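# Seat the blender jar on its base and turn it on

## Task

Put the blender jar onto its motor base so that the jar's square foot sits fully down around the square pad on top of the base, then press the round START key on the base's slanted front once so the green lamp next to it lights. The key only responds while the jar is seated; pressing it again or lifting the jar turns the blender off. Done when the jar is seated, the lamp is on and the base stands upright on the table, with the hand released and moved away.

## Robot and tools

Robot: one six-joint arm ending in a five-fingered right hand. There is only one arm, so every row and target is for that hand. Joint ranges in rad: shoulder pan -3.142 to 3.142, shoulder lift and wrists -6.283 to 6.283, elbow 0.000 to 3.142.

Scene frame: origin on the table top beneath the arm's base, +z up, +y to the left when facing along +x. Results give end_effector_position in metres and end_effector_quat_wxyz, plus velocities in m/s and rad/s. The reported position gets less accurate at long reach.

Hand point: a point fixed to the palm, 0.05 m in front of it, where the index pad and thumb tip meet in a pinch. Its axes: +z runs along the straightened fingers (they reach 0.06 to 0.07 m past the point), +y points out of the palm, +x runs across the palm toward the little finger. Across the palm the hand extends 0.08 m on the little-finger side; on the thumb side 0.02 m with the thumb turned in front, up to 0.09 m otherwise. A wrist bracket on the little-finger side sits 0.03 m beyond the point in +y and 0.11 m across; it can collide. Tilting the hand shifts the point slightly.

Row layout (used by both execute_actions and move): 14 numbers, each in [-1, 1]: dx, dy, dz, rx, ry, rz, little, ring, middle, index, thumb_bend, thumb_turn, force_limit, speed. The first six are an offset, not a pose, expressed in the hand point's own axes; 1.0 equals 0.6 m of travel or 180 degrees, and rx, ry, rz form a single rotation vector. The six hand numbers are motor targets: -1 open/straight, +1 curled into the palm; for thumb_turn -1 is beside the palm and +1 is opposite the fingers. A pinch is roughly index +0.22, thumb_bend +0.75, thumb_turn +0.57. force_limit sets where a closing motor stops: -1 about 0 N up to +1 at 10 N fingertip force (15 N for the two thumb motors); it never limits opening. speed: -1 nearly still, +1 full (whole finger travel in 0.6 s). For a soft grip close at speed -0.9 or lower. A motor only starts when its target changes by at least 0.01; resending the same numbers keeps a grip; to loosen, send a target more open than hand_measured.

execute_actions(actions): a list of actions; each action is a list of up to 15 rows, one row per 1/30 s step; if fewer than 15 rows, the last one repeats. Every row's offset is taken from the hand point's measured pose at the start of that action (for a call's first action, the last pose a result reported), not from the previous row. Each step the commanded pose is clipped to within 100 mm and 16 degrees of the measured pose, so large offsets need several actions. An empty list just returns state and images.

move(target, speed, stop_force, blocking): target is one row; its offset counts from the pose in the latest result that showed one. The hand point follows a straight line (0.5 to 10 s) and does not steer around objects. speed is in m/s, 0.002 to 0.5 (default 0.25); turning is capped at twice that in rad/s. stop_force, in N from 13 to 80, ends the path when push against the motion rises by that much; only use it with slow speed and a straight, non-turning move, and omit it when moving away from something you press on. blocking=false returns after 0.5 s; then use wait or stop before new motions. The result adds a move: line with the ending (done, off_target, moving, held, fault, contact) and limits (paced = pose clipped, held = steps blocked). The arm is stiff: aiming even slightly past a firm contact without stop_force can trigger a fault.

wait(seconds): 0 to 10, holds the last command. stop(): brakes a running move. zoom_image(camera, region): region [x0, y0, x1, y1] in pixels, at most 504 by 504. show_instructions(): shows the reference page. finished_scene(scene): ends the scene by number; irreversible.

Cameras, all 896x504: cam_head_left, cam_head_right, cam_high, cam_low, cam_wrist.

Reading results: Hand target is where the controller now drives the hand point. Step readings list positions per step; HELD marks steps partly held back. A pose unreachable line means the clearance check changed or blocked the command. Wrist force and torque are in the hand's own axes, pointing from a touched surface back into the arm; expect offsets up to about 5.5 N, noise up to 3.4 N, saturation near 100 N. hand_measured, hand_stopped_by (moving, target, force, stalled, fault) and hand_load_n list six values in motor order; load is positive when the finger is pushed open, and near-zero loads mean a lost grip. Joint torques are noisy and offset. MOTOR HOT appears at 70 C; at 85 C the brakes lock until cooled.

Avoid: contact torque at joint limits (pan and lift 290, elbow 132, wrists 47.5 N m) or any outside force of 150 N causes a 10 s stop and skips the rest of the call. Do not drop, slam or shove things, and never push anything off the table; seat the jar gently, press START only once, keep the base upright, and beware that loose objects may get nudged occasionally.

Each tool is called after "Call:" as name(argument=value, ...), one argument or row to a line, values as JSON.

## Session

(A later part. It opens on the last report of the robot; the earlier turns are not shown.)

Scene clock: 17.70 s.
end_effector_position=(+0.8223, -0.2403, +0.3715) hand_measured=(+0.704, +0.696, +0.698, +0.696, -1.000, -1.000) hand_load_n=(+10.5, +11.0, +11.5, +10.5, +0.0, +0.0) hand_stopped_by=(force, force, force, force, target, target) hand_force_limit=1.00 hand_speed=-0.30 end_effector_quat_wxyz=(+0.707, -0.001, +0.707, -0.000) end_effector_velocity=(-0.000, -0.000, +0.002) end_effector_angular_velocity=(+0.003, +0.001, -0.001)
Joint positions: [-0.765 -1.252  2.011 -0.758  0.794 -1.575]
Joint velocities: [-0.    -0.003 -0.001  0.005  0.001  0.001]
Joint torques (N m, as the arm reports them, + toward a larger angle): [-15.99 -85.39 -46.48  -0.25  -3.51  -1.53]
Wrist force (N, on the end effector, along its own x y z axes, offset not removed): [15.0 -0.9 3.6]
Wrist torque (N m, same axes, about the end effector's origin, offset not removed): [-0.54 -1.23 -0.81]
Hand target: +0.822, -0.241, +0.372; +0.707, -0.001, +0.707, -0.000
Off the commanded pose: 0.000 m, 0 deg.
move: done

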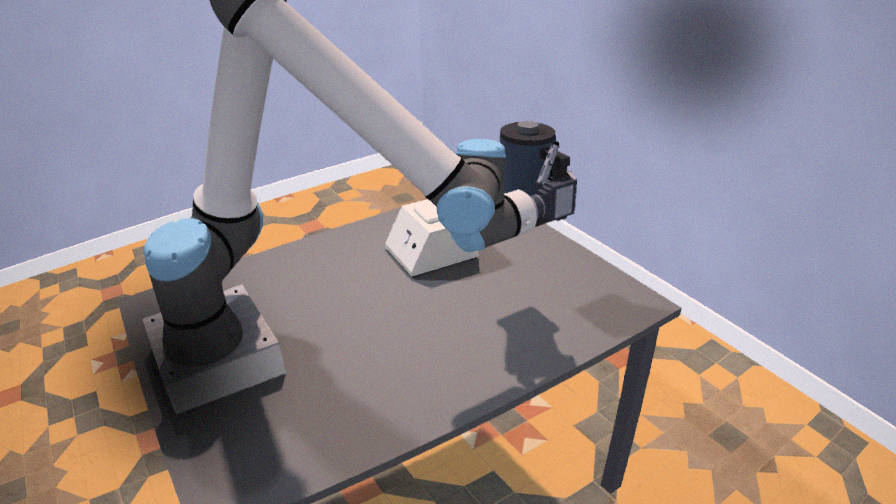

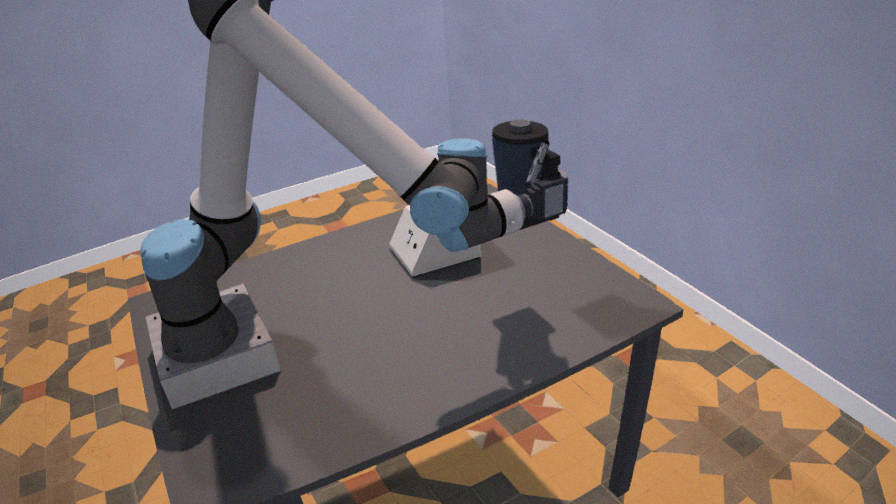

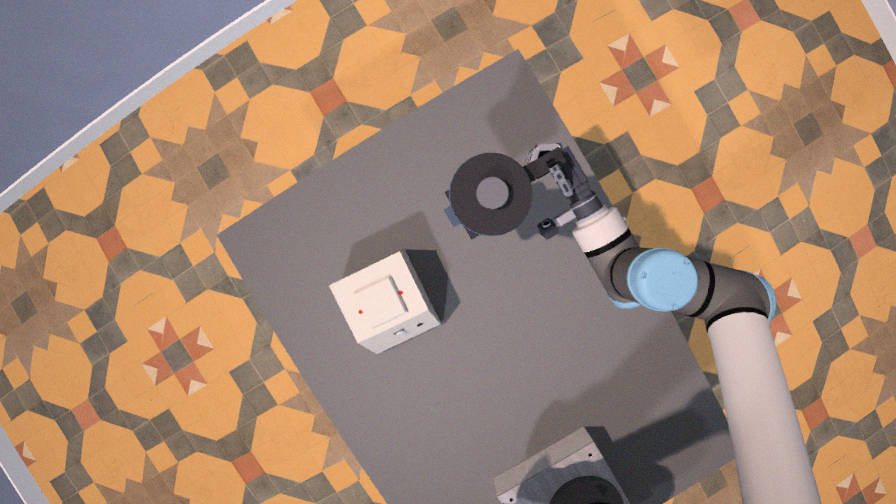

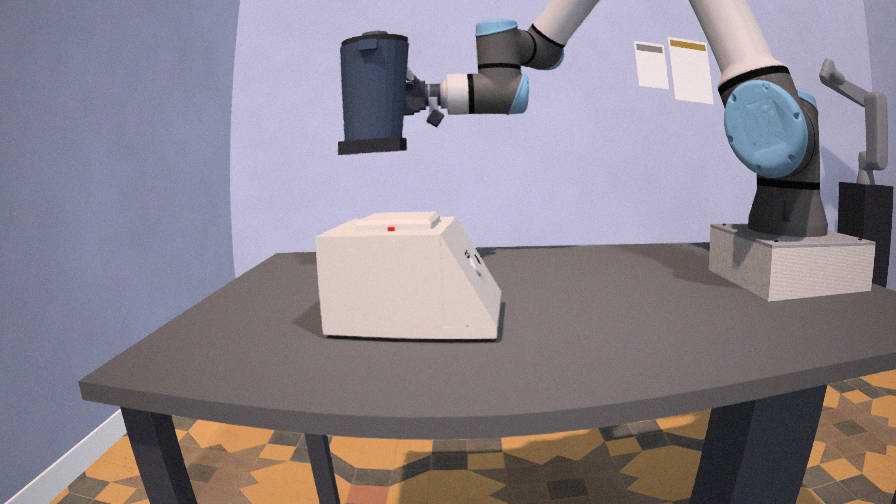

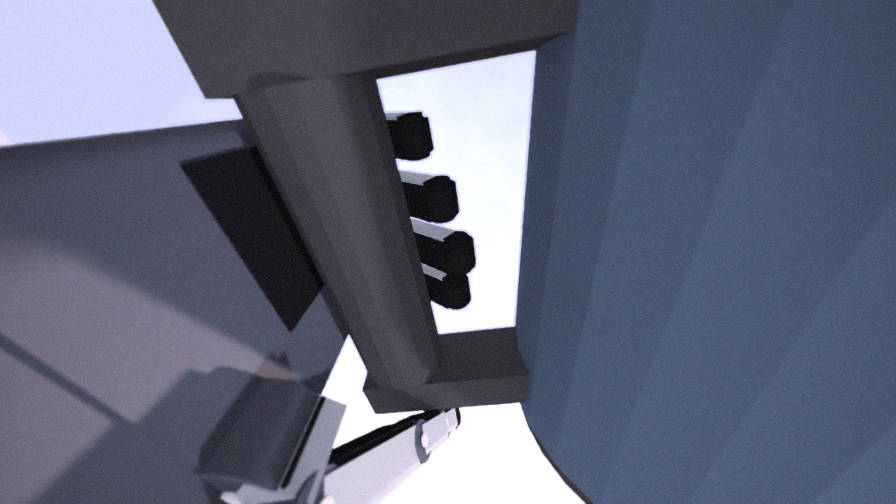

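Call:
move(
  target=[0.03,0.474,-0.147,0.028,0,0,1,1,1,1,-1,-1,1,-0.3],
  speed=0.15,
)

Call:
zoom_image(
  camera="cam_low",
  region=[290,60,530,280],
)

Call:
zoom_image(
  camera="cam_high",
  region=[280,200,500,400],
)

Scene clock: 22.03 s.
end_effector_position=(+0.7338, +0.0437, +0.3537) hand_measured=(+0.704, +0.696, +0.698, +0.696, -1.000, -1.000) hand_load_n=(+10.5, +11.0, +11.5, +10.5, +0.0, +0.0) hand_stopped_by=(force, force, force, force, target, target) hand_force_limit=1.00 hand_speed=-0.30 end_effector_quat_wxyz=(+0.707, +0.030, +0.706, -0.031) end_effector_velocity=(-0.000, +0.002, -0.001) end_effector_angular_velocity=(+0.000, +0.001, -0.001)
Joint positions: [-0.36  -1.468  2.345 -0.878  1.287 -1.574]
Joint velocities: [ 0.005  0.     0.001 -0.     0.006  0.   ]
Joint torques (N m, as the arm reports them, + toward a larger angle): [ 14.68 -62.57 -19.99  -6.21   3.89   3.78]
Wrist force (N, on the end effector, along its own x y z axes, offset not removed): [16.5 1.0 4.1]
Wrist torque (N m, same axes, about the end effector's origin, offset not removed): [-0.37 -1.42 -0.69]
Hand target: +0.734, +0.044, +0.354; +0.707, +0.030, +0.706, -0.031
Off the commanded pose: 0.001 m, 0 deg.
move: done

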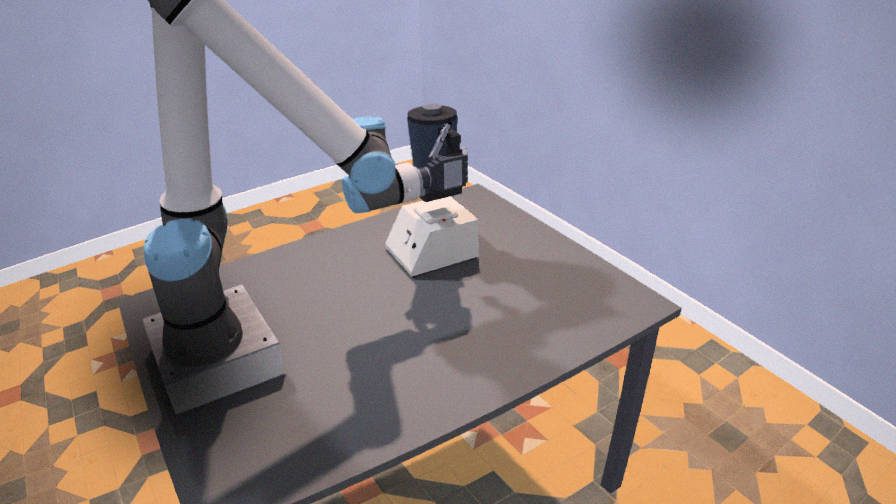

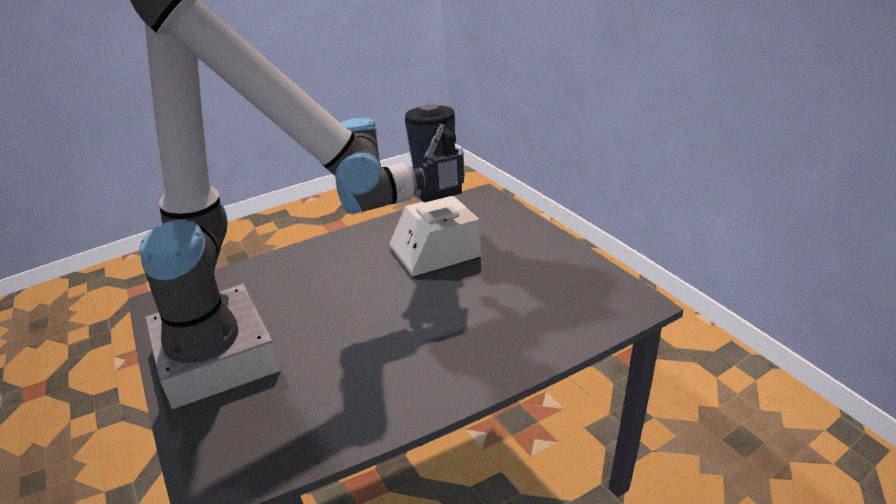

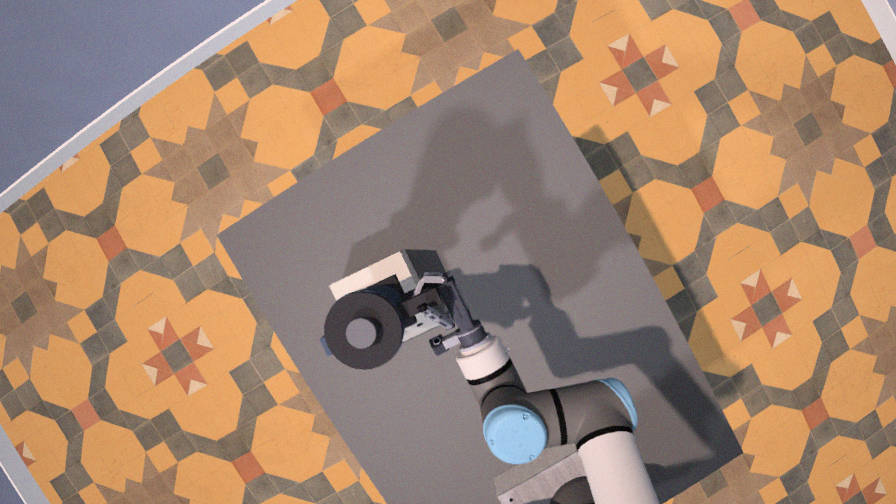

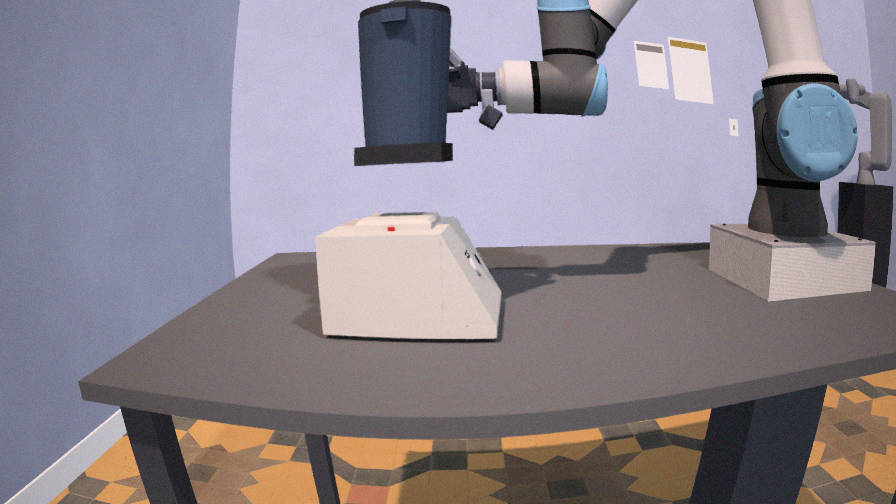

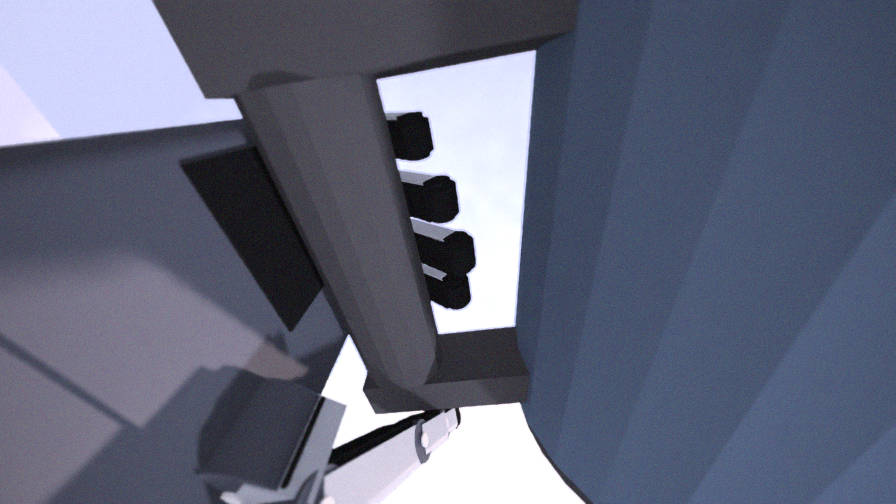

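Region (290, 60, 530, 280) of cam_low's 896x504 image, scaled by 2.100, with more detail than that image has; it fills the top 462 rows of this view, and the rest is white.

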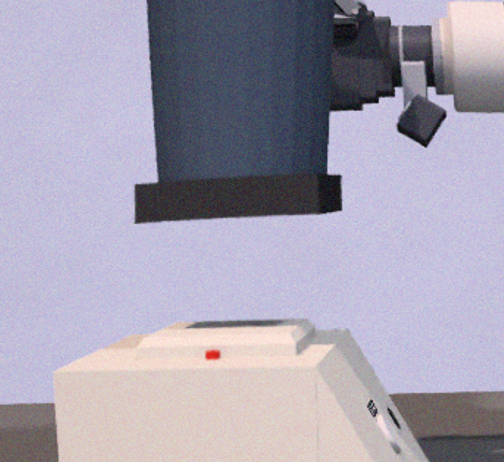

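Region (280, 200, 500, 400) of cam_high's 896x504 image, scaled by 2.291, with more detail than that image has; it fills the top 458 rows of this view, and the rest is white.

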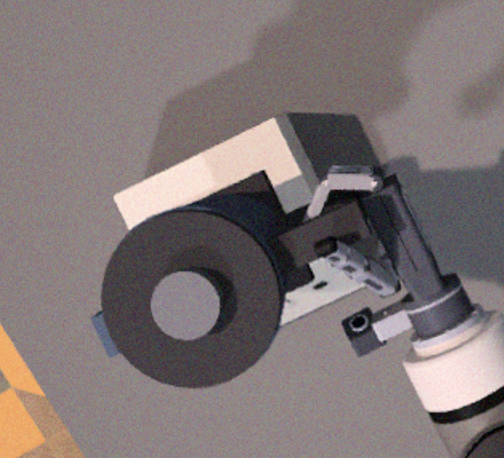

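Call:
move(
  target=[0.075,-0.007,0.007,0.014,0,0,1,1,1,1,-1,-1,1,-0.3],
  speed=0.05,
)

Call:
zoom_image(
  camera="cam_low",
  region=[300,120,500,280],
)

Call:
zoom_image(
  camera="cam_high",
  region=[300,230,480,380],
)

Scene clock: 26.23 s.
end_effector_position=(+0.7376, +0.0392, +0.3089) hand_measured=(+0.704, +0.696, +0.698, +0.696, -1.000, -1.000) hand_load_n=(+10.5, +11.0, +11.5, +10.5, +0.0, +0.0) hand_stopped_by=(force, force, force, force, target, target) hand_force_limit=1.00 hand_speed=-0.30 end_effector_quat_wxyz=(+0.706, +0.046, +0.705, -0.047) end_effector_velocity=(+0.000, -0.001, -0.002) end_effector_angular_velocity=(+0.000, -0.001, -0.003)
Joint positions: [-0.342 -1.381  2.367 -0.986  1.349 -1.574]
Joint velocities: [ 0.001  0.004  0.    -0.005  0.003  0.001]
Joint torques (N m, as the arm reports them, + toward a larger angle): [ 17.1  -36.78 -16.91  -6.32   3.13   4.07]
Wrist force (N, on the end effector, along its own x y z axes, offset not removed): [15.7 1.2 5.5]
Wrist torque (N m, same axes, about the end effector's origin, offset not removed): [-0.48 -1.38 -0.69]
Hand target: +0.738, +0.039, +0.309; +0.706, +0.046, +0.705, -0.047
Off the commanded pose: 0.000 m, 0 deg.
move: done

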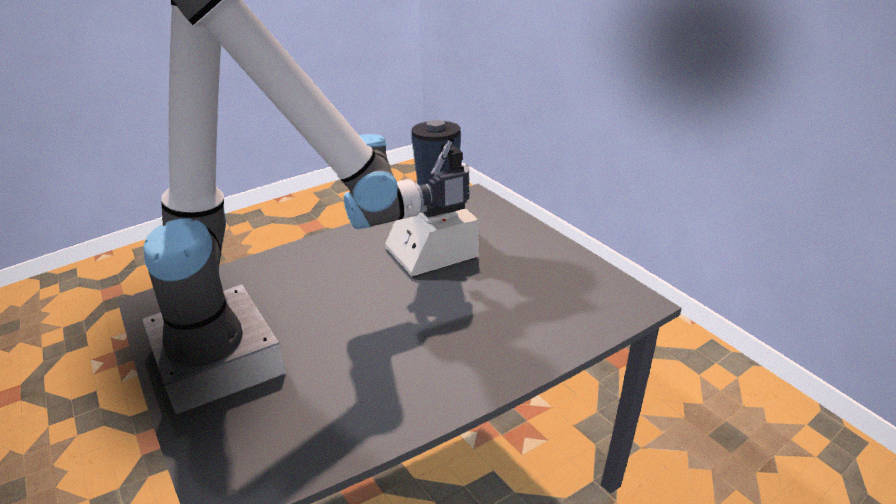

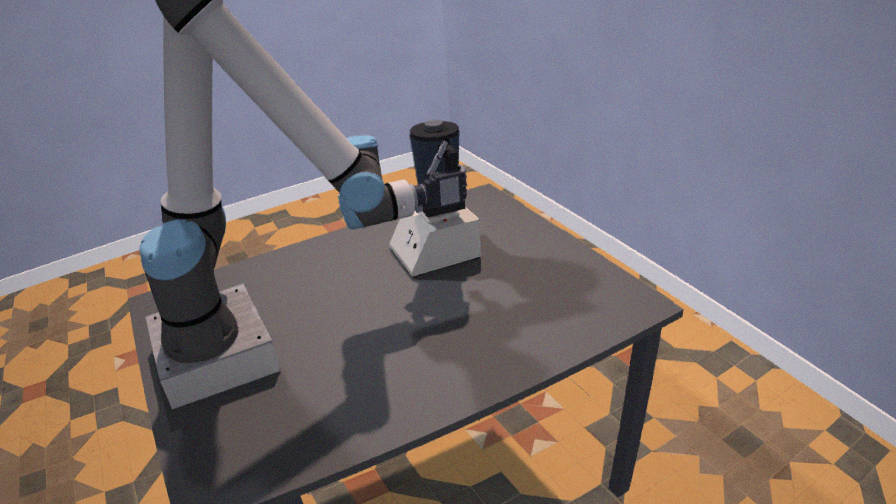

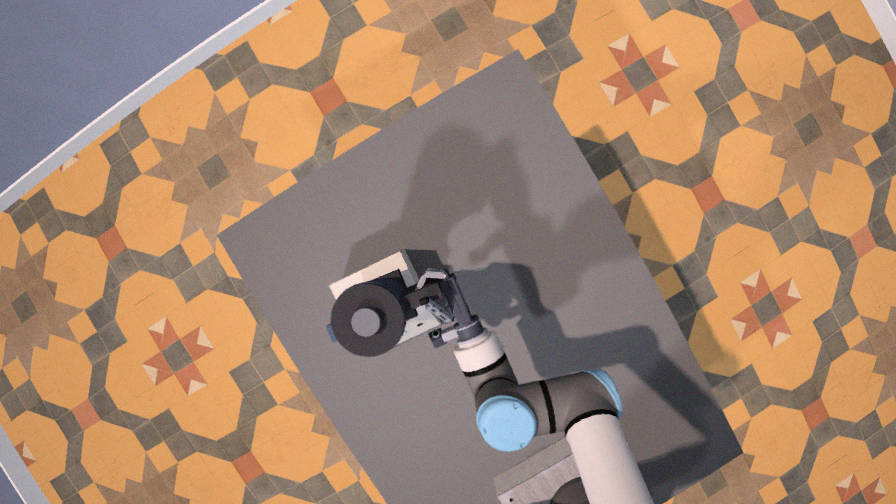

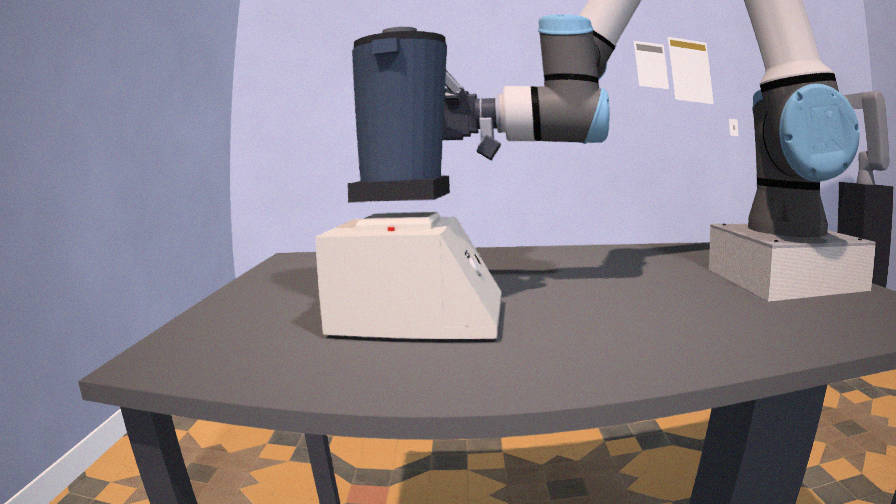

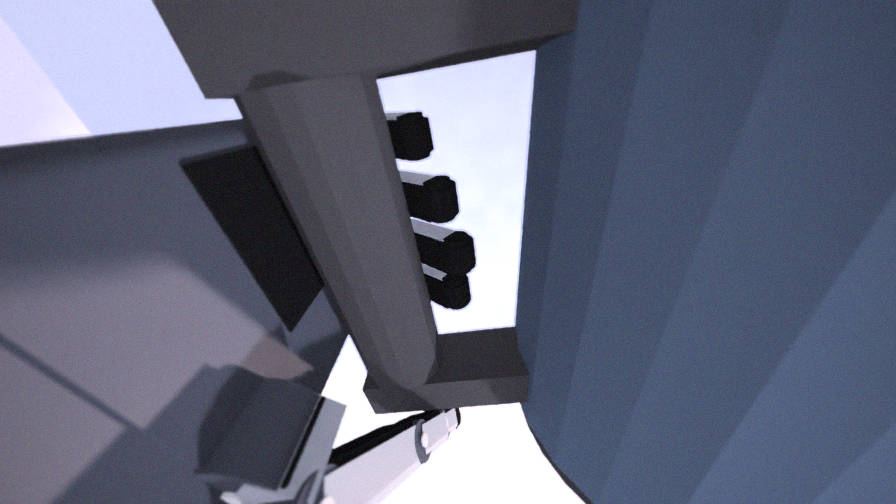

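Region (300, 120, 500, 280) of cam_low's 896x504 image, scaled by 2.520, with more detail than that image has; it fills the top 403 rows of this view, and the rest is white.

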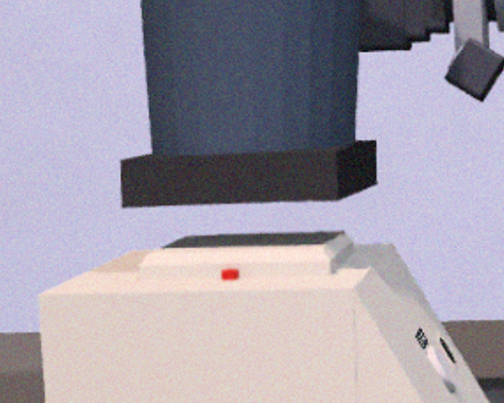

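Region (300, 230, 480, 380) of cam_high's 896x504 image, scaled by 2.800, with more detail than that image has.

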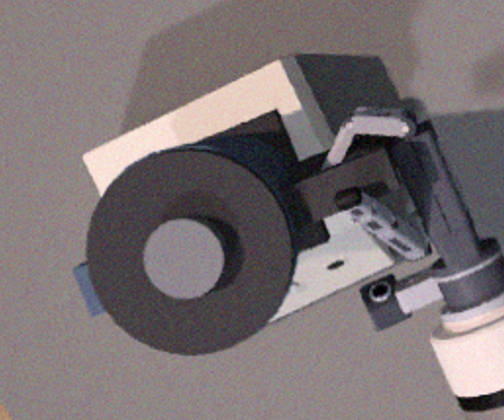

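Call:
move(
  target=[0.09,0.003,0.003,0,0,0,1,1,1,1,-1,-1,1,-0.3],
  speed=0.01,
  stop_force=28,
)

Call:
zoom_image(
  camera="cam_low",
  region=[300,120,500,280],
)

Scene clock: 30.07 s.
end_effector_position=(+0.7385, +0.0398, +0.2847) hand_measured=(+0.704, +0.696, +0.698, +0.696, -1.000, -1.000) hand_load_n=(+11.0, +11.0, +10.0, +9.0, +0.0, +0.0) hand_stopped_by=(force, force, force, force, target, target) hand_force_limit=1.00 hand_speed=-0.30 end_effector_quat_wxyz=(+0.706, +0.046, +0.705, -0.047) end_effector_velocity=(-0.001, +0.000, +0.002) end_effector_angular_velocity=(+0.001, +0.003, -0.000)
Joint positions: [-0.34  -1.331  2.376 -1.046  1.351 -1.574]
Joint velocities: [ 0.    -0.007  0.     0.01   0.     0.   ]
Joint torques (N m, as the arm reports them, + toward a larger angle): [ 15.97 -50.82 -10.4    4.25  -0.21  -3.41]
Wrist force (N, on the end effector, along its own x y z axes, offset not removed): [-11.1 -2.4 3.7]
Wrist torque (N m, same axes, about the end effector's origin, offset not removed): [-0.63 -1.62 2.79]
Hand target: +0.739, +0.040, +0.285; +0.706, +0.046, +0.705, -0.047
Off the commanded pose: 0.030 m, 0 deg.
move: contact

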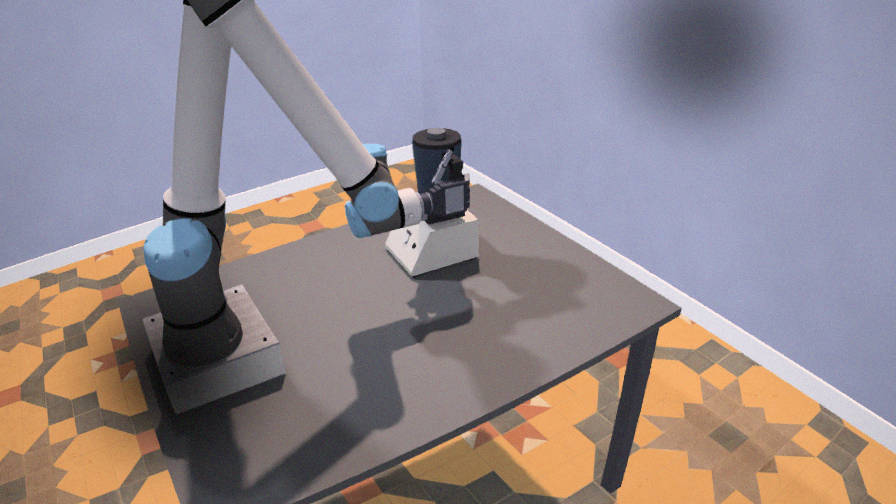

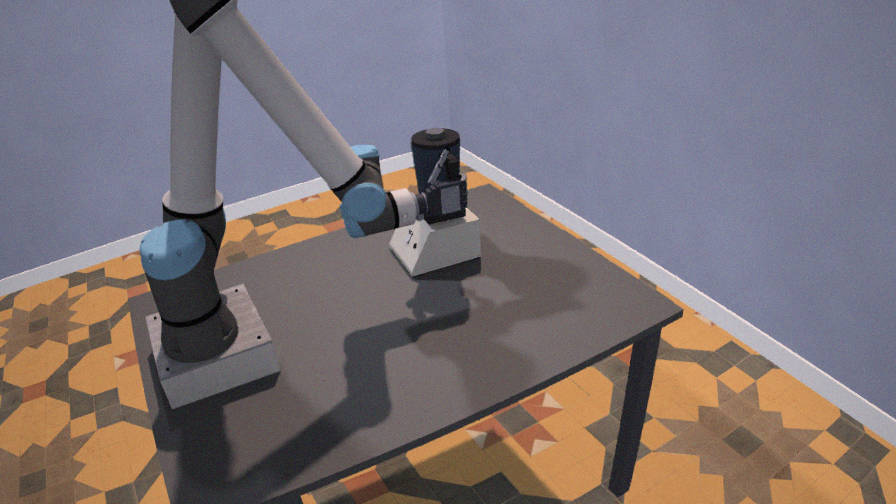

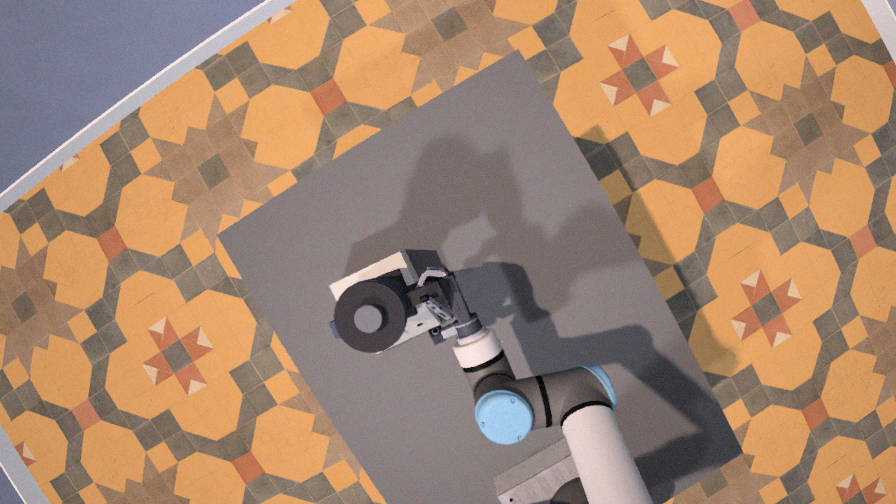

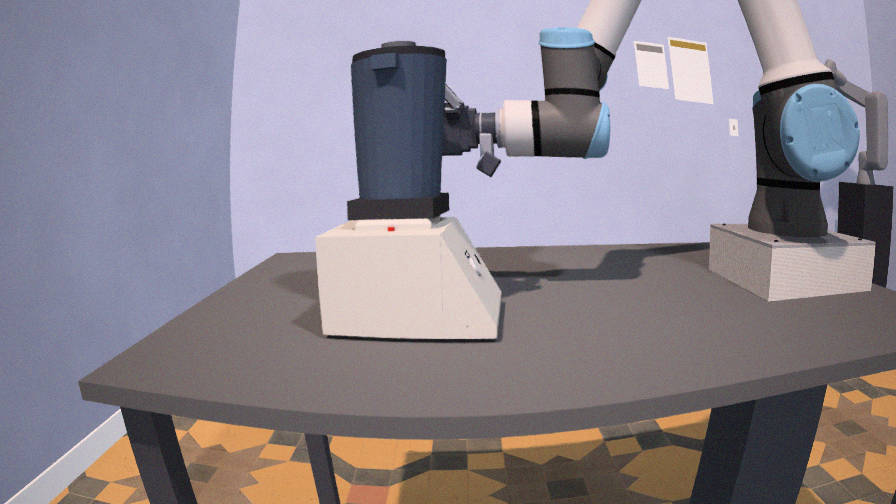

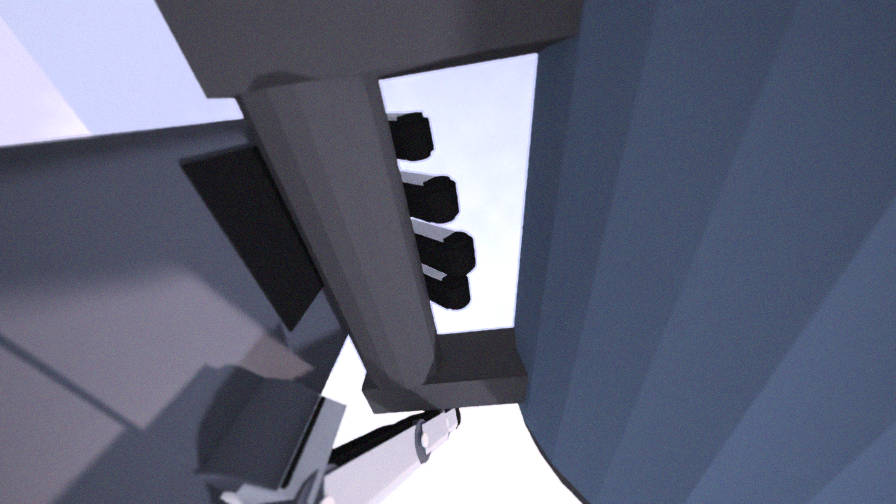

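Region (300, 120, 500, 280) of cam_low's 896x504 image, scaled by 2.520, with more detail than that image has; it fills the top 403 rows of this view, and the rest is white.

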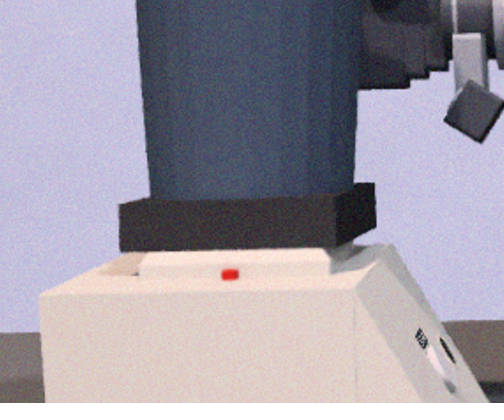

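Call:
move(
  target=[0.03,0,0,0,0,0,1,1,1,1,-1,-1,1,-0.3],
  speed=0.006,
  stop_force=28,
)

Call:
zoom_image(
  camera="cam_low",
  region=[300,100,520,300],
)

Scene clock: 37.33 s.
end_effector_position=(+0.7385, +0.0397, +0.2754) hand_measured=(+0.702, +0.696, +0.698, +0.696, -1.000, -1.000) hand_load_n=(+16.5, +14.0, +10.5, +5.5, +0.0, +0.0) hand_stopped_by=(force, force, force, force, target, target) hand_force_limit=1.00 hand_speed=-0.30 end_effector_quat_wxyz=(+0.706, +0.046, +0.705, -0.047) end_effector_velocity=(-0.000, -0.000, +0.000) end_effector_angular_velocity=(+0.001, +0.003, +0.000)
Joint positions: [-0.34  -1.312  2.38  -1.068  1.351 -1.574]
Joint velocities: [-0.001 -0.003 -0.     0.007 -0.001 -0.   ]
Joint torques (N m, as the arm reports them, + toward a larger angle): [ 24.22 -43.29  -0.11   8.84  -6.25  -4.29]
Wrist force (N, on the end effector, along its own x y z axes, offset not removed): [-26.5 -8.3 5.5]
Wrist torque (N m, same axes, about the end effector's origin, offset not removed): [-0.11 -1.88 3.81]
Hand target: +0.739, +0.040, +0.276; +0.706, +0.046, +0.705, -0.047
Off the commanded pose: 0.009 m, 0 deg.
move: contact

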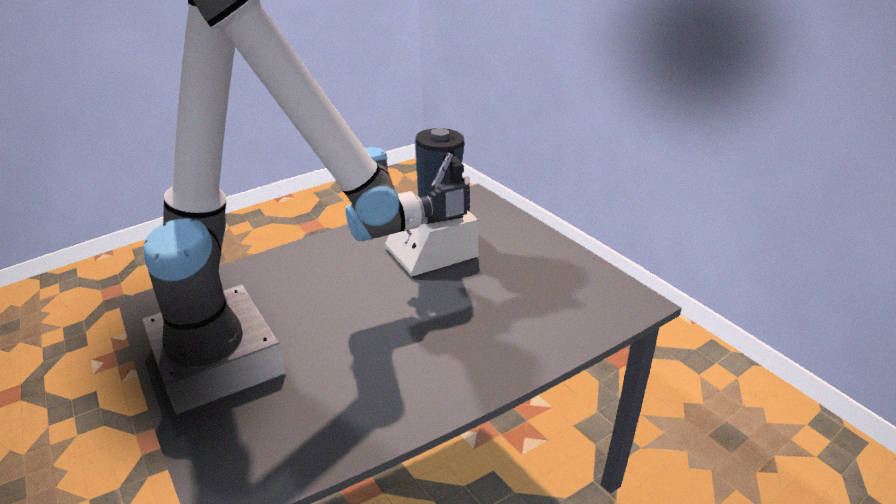

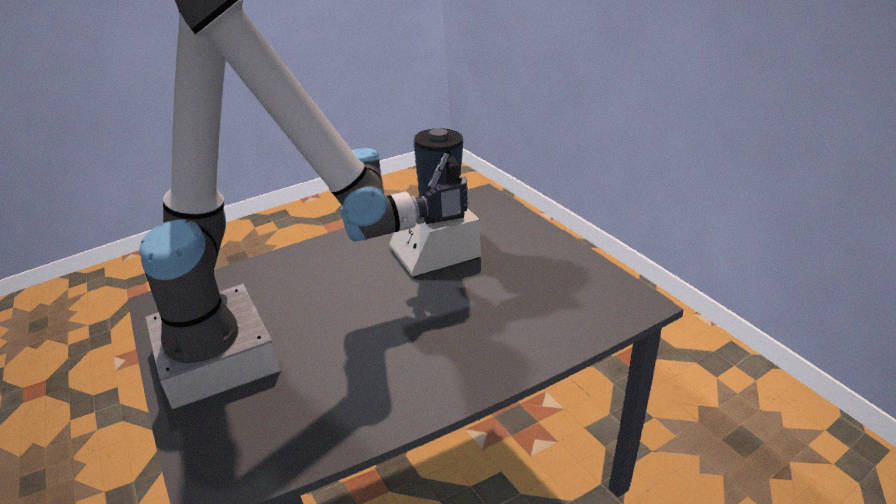

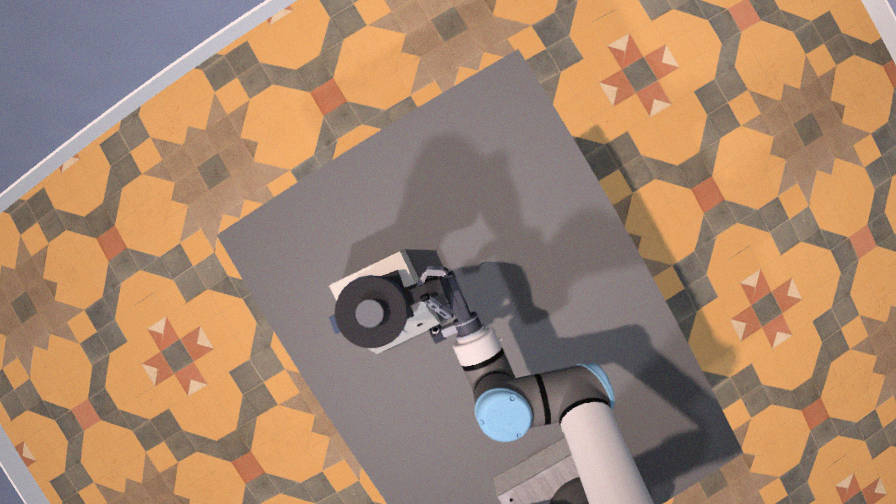

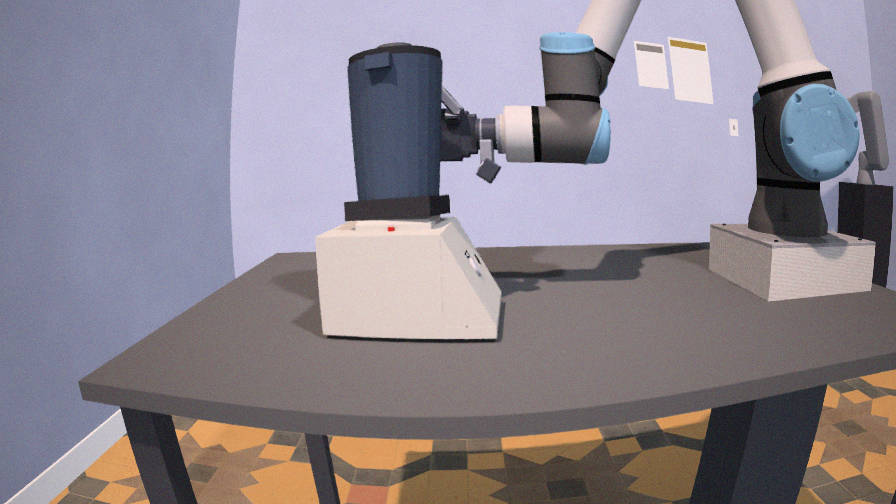

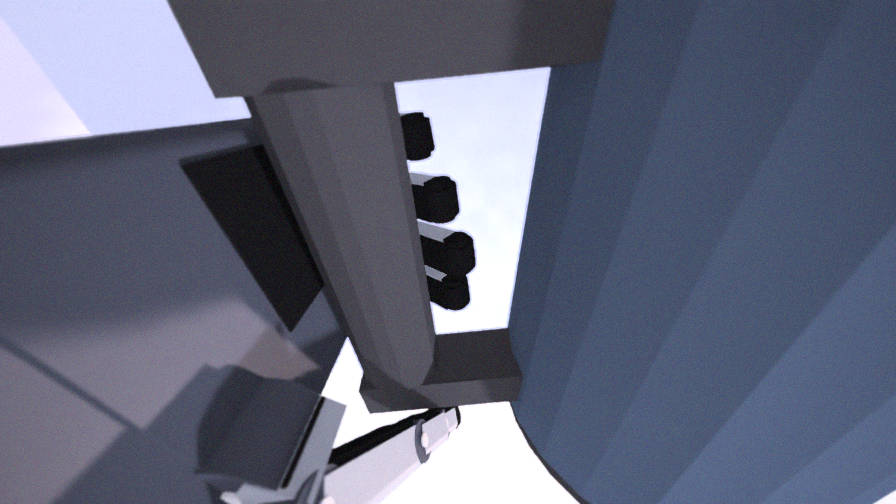

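Region (300, 100, 520, 300) of cam_low's 896x504 image, scaled by 2.291, with more detail than that image has; it fills the top 458 rows of this view, and the rest is white.

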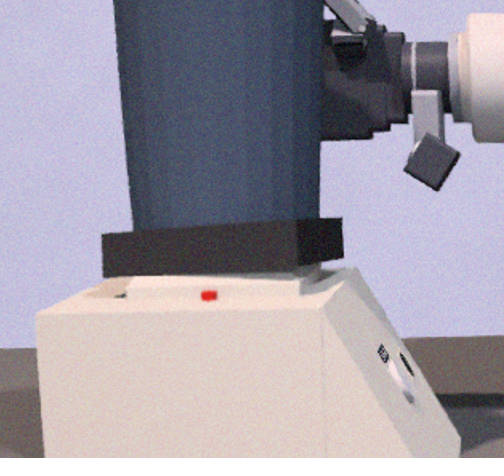

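Call:
move(
  target=[-0.03,0.008,0,0,0,0,1,1,1,1,-1,-1,1,-0.3],
  speed=0.02,
)

Call:
zoom_image(
  camera="cam_high",
  region=[300,230,480,380],
)

Call:
zoom_image(
  camera="cam_head_left",
  region=[370,120,500,290],
)

Call:
zoom_image(
  camera="cam_low",
  region=[300,20,520,300],
)

Scene clock: 41.10 s.
end_effector_position=(+0.7392, +0.0444, +0.2932) hand_measured=(+0.704, +0.696, +0.698, +0.698, -1.000, -1.000) hand_load_n=(+0.0, +0.0, +0.0, +0.0, +0.0, +0.0) hand_stopped_by=(force, force, force, force, target, target) hand_force_limit=1.00 hand_speed=-0.30 end_effector_quat_wxyz=(+0.706, +0.046, +0.705, -0.047) end_effector_velocity=(-0.001, +0.001, +0.001) end_effector_angular_velocity=(+0.001, +0.002, +0.000)
Joint positions: [-0.33  -1.347  2.371 -1.024  1.362 -1.574]
Joint velocities: [ 0.002 -0.003 -0.     0.006  0.001  0.001]
Joint torques (N m, as the arm reports them, + toward a larger angle): [ 19.22 -62.69 -33.16  -0.32   2.48   2.04]
Wrist force (N, on the end effector, along its own x y z axes, offset not removed): [7.1 -1.4 3.7]
Wrist torque (N m, same axes, about the end effector's origin, offset not removed): [-0.48 -1.08 0.13]
Hand target: +0.739, +0.045, +0.293; +0.706, +0.046, +0.705, -0.047
Off the commanded pose: 0.000 m, 0 deg.
move: done

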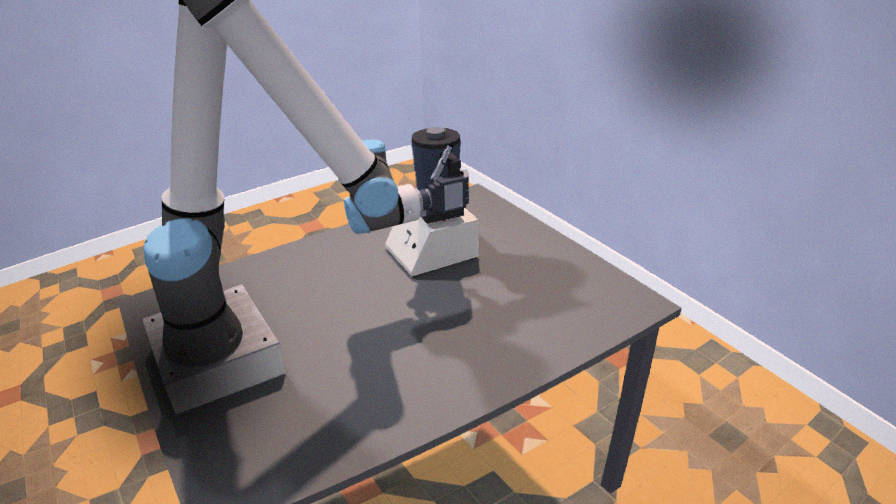

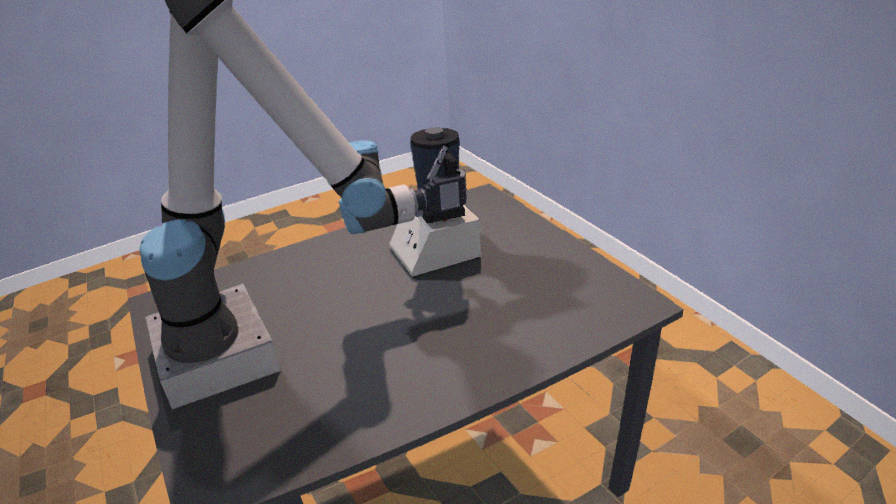

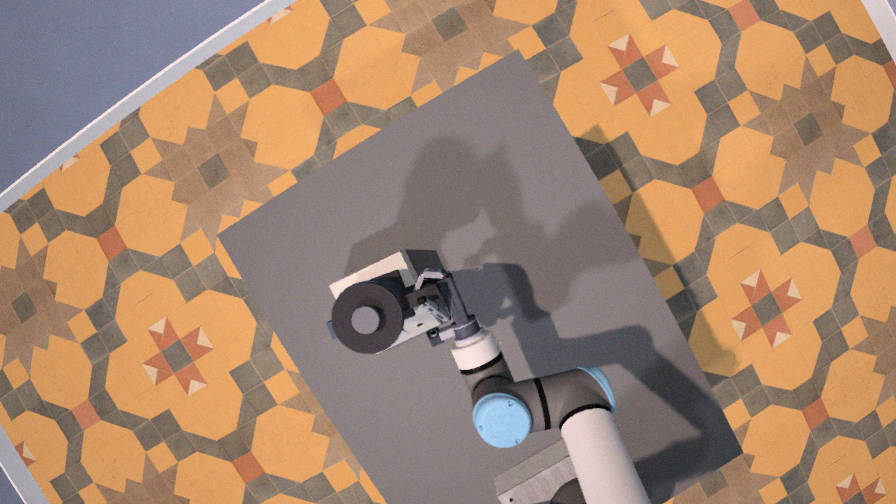

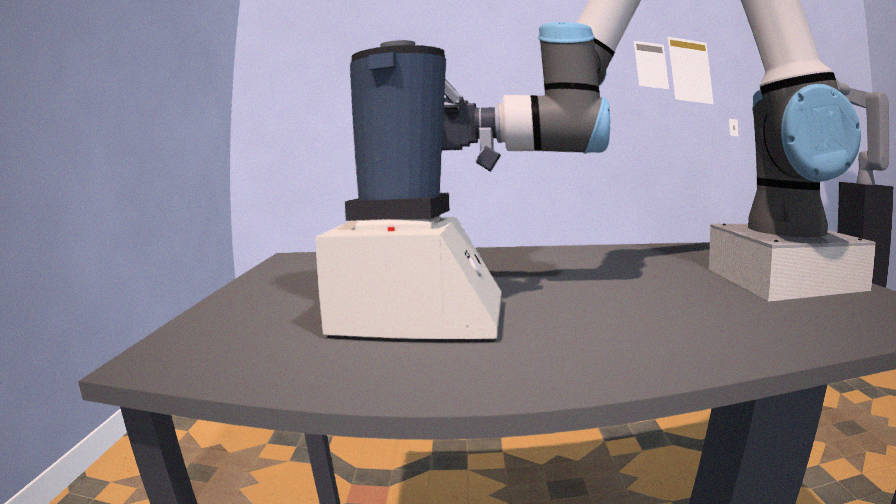

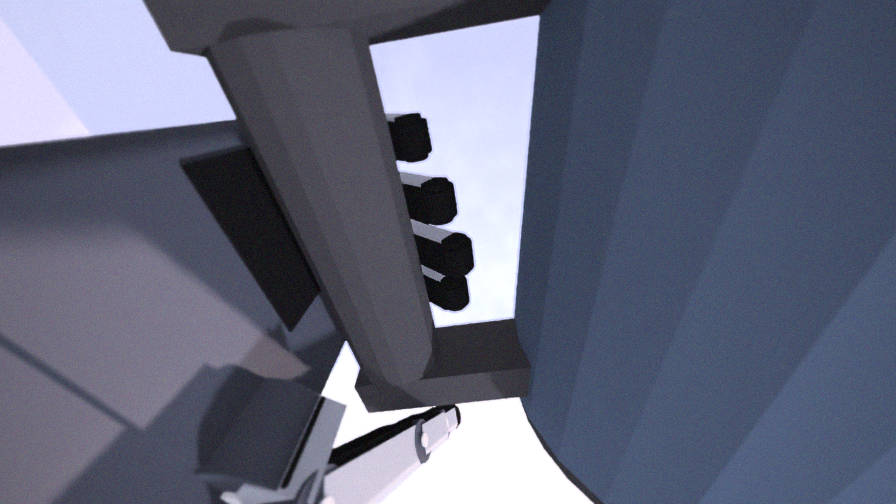

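Region (300, 230, 480, 380) of cam_high's 896x504 image, scaled by 2.800, with more detail than that image has.

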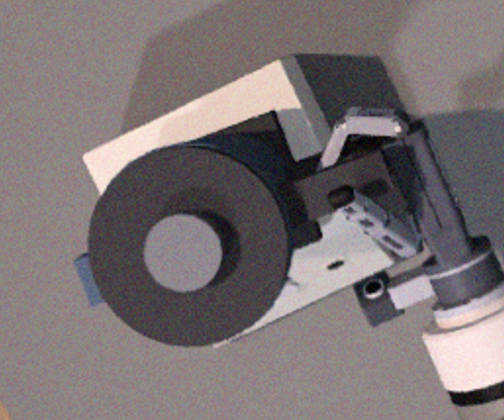

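Region (370, 120, 500, 290) of cam_head_left's 896x504 image, scaled by 2.965, with more detail than that image has; it fills the left 385 columns of this view, and the rest is white.

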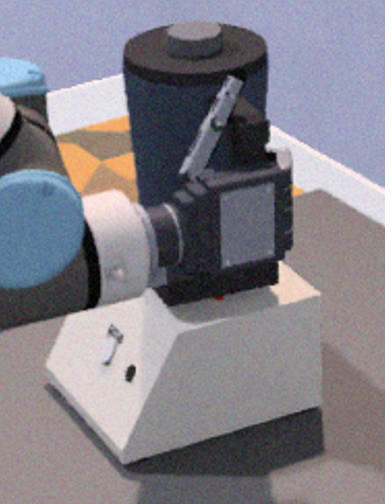

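Region (300, 20, 520, 300) of cam_low's 896x504 image, scaled by 1.800, with more detail than that image has; it fills the left 396 columns of this view, and the rest is white.

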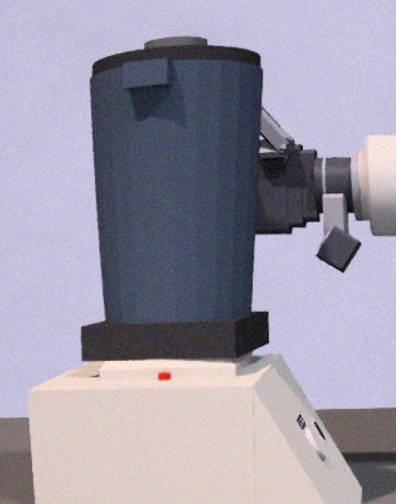

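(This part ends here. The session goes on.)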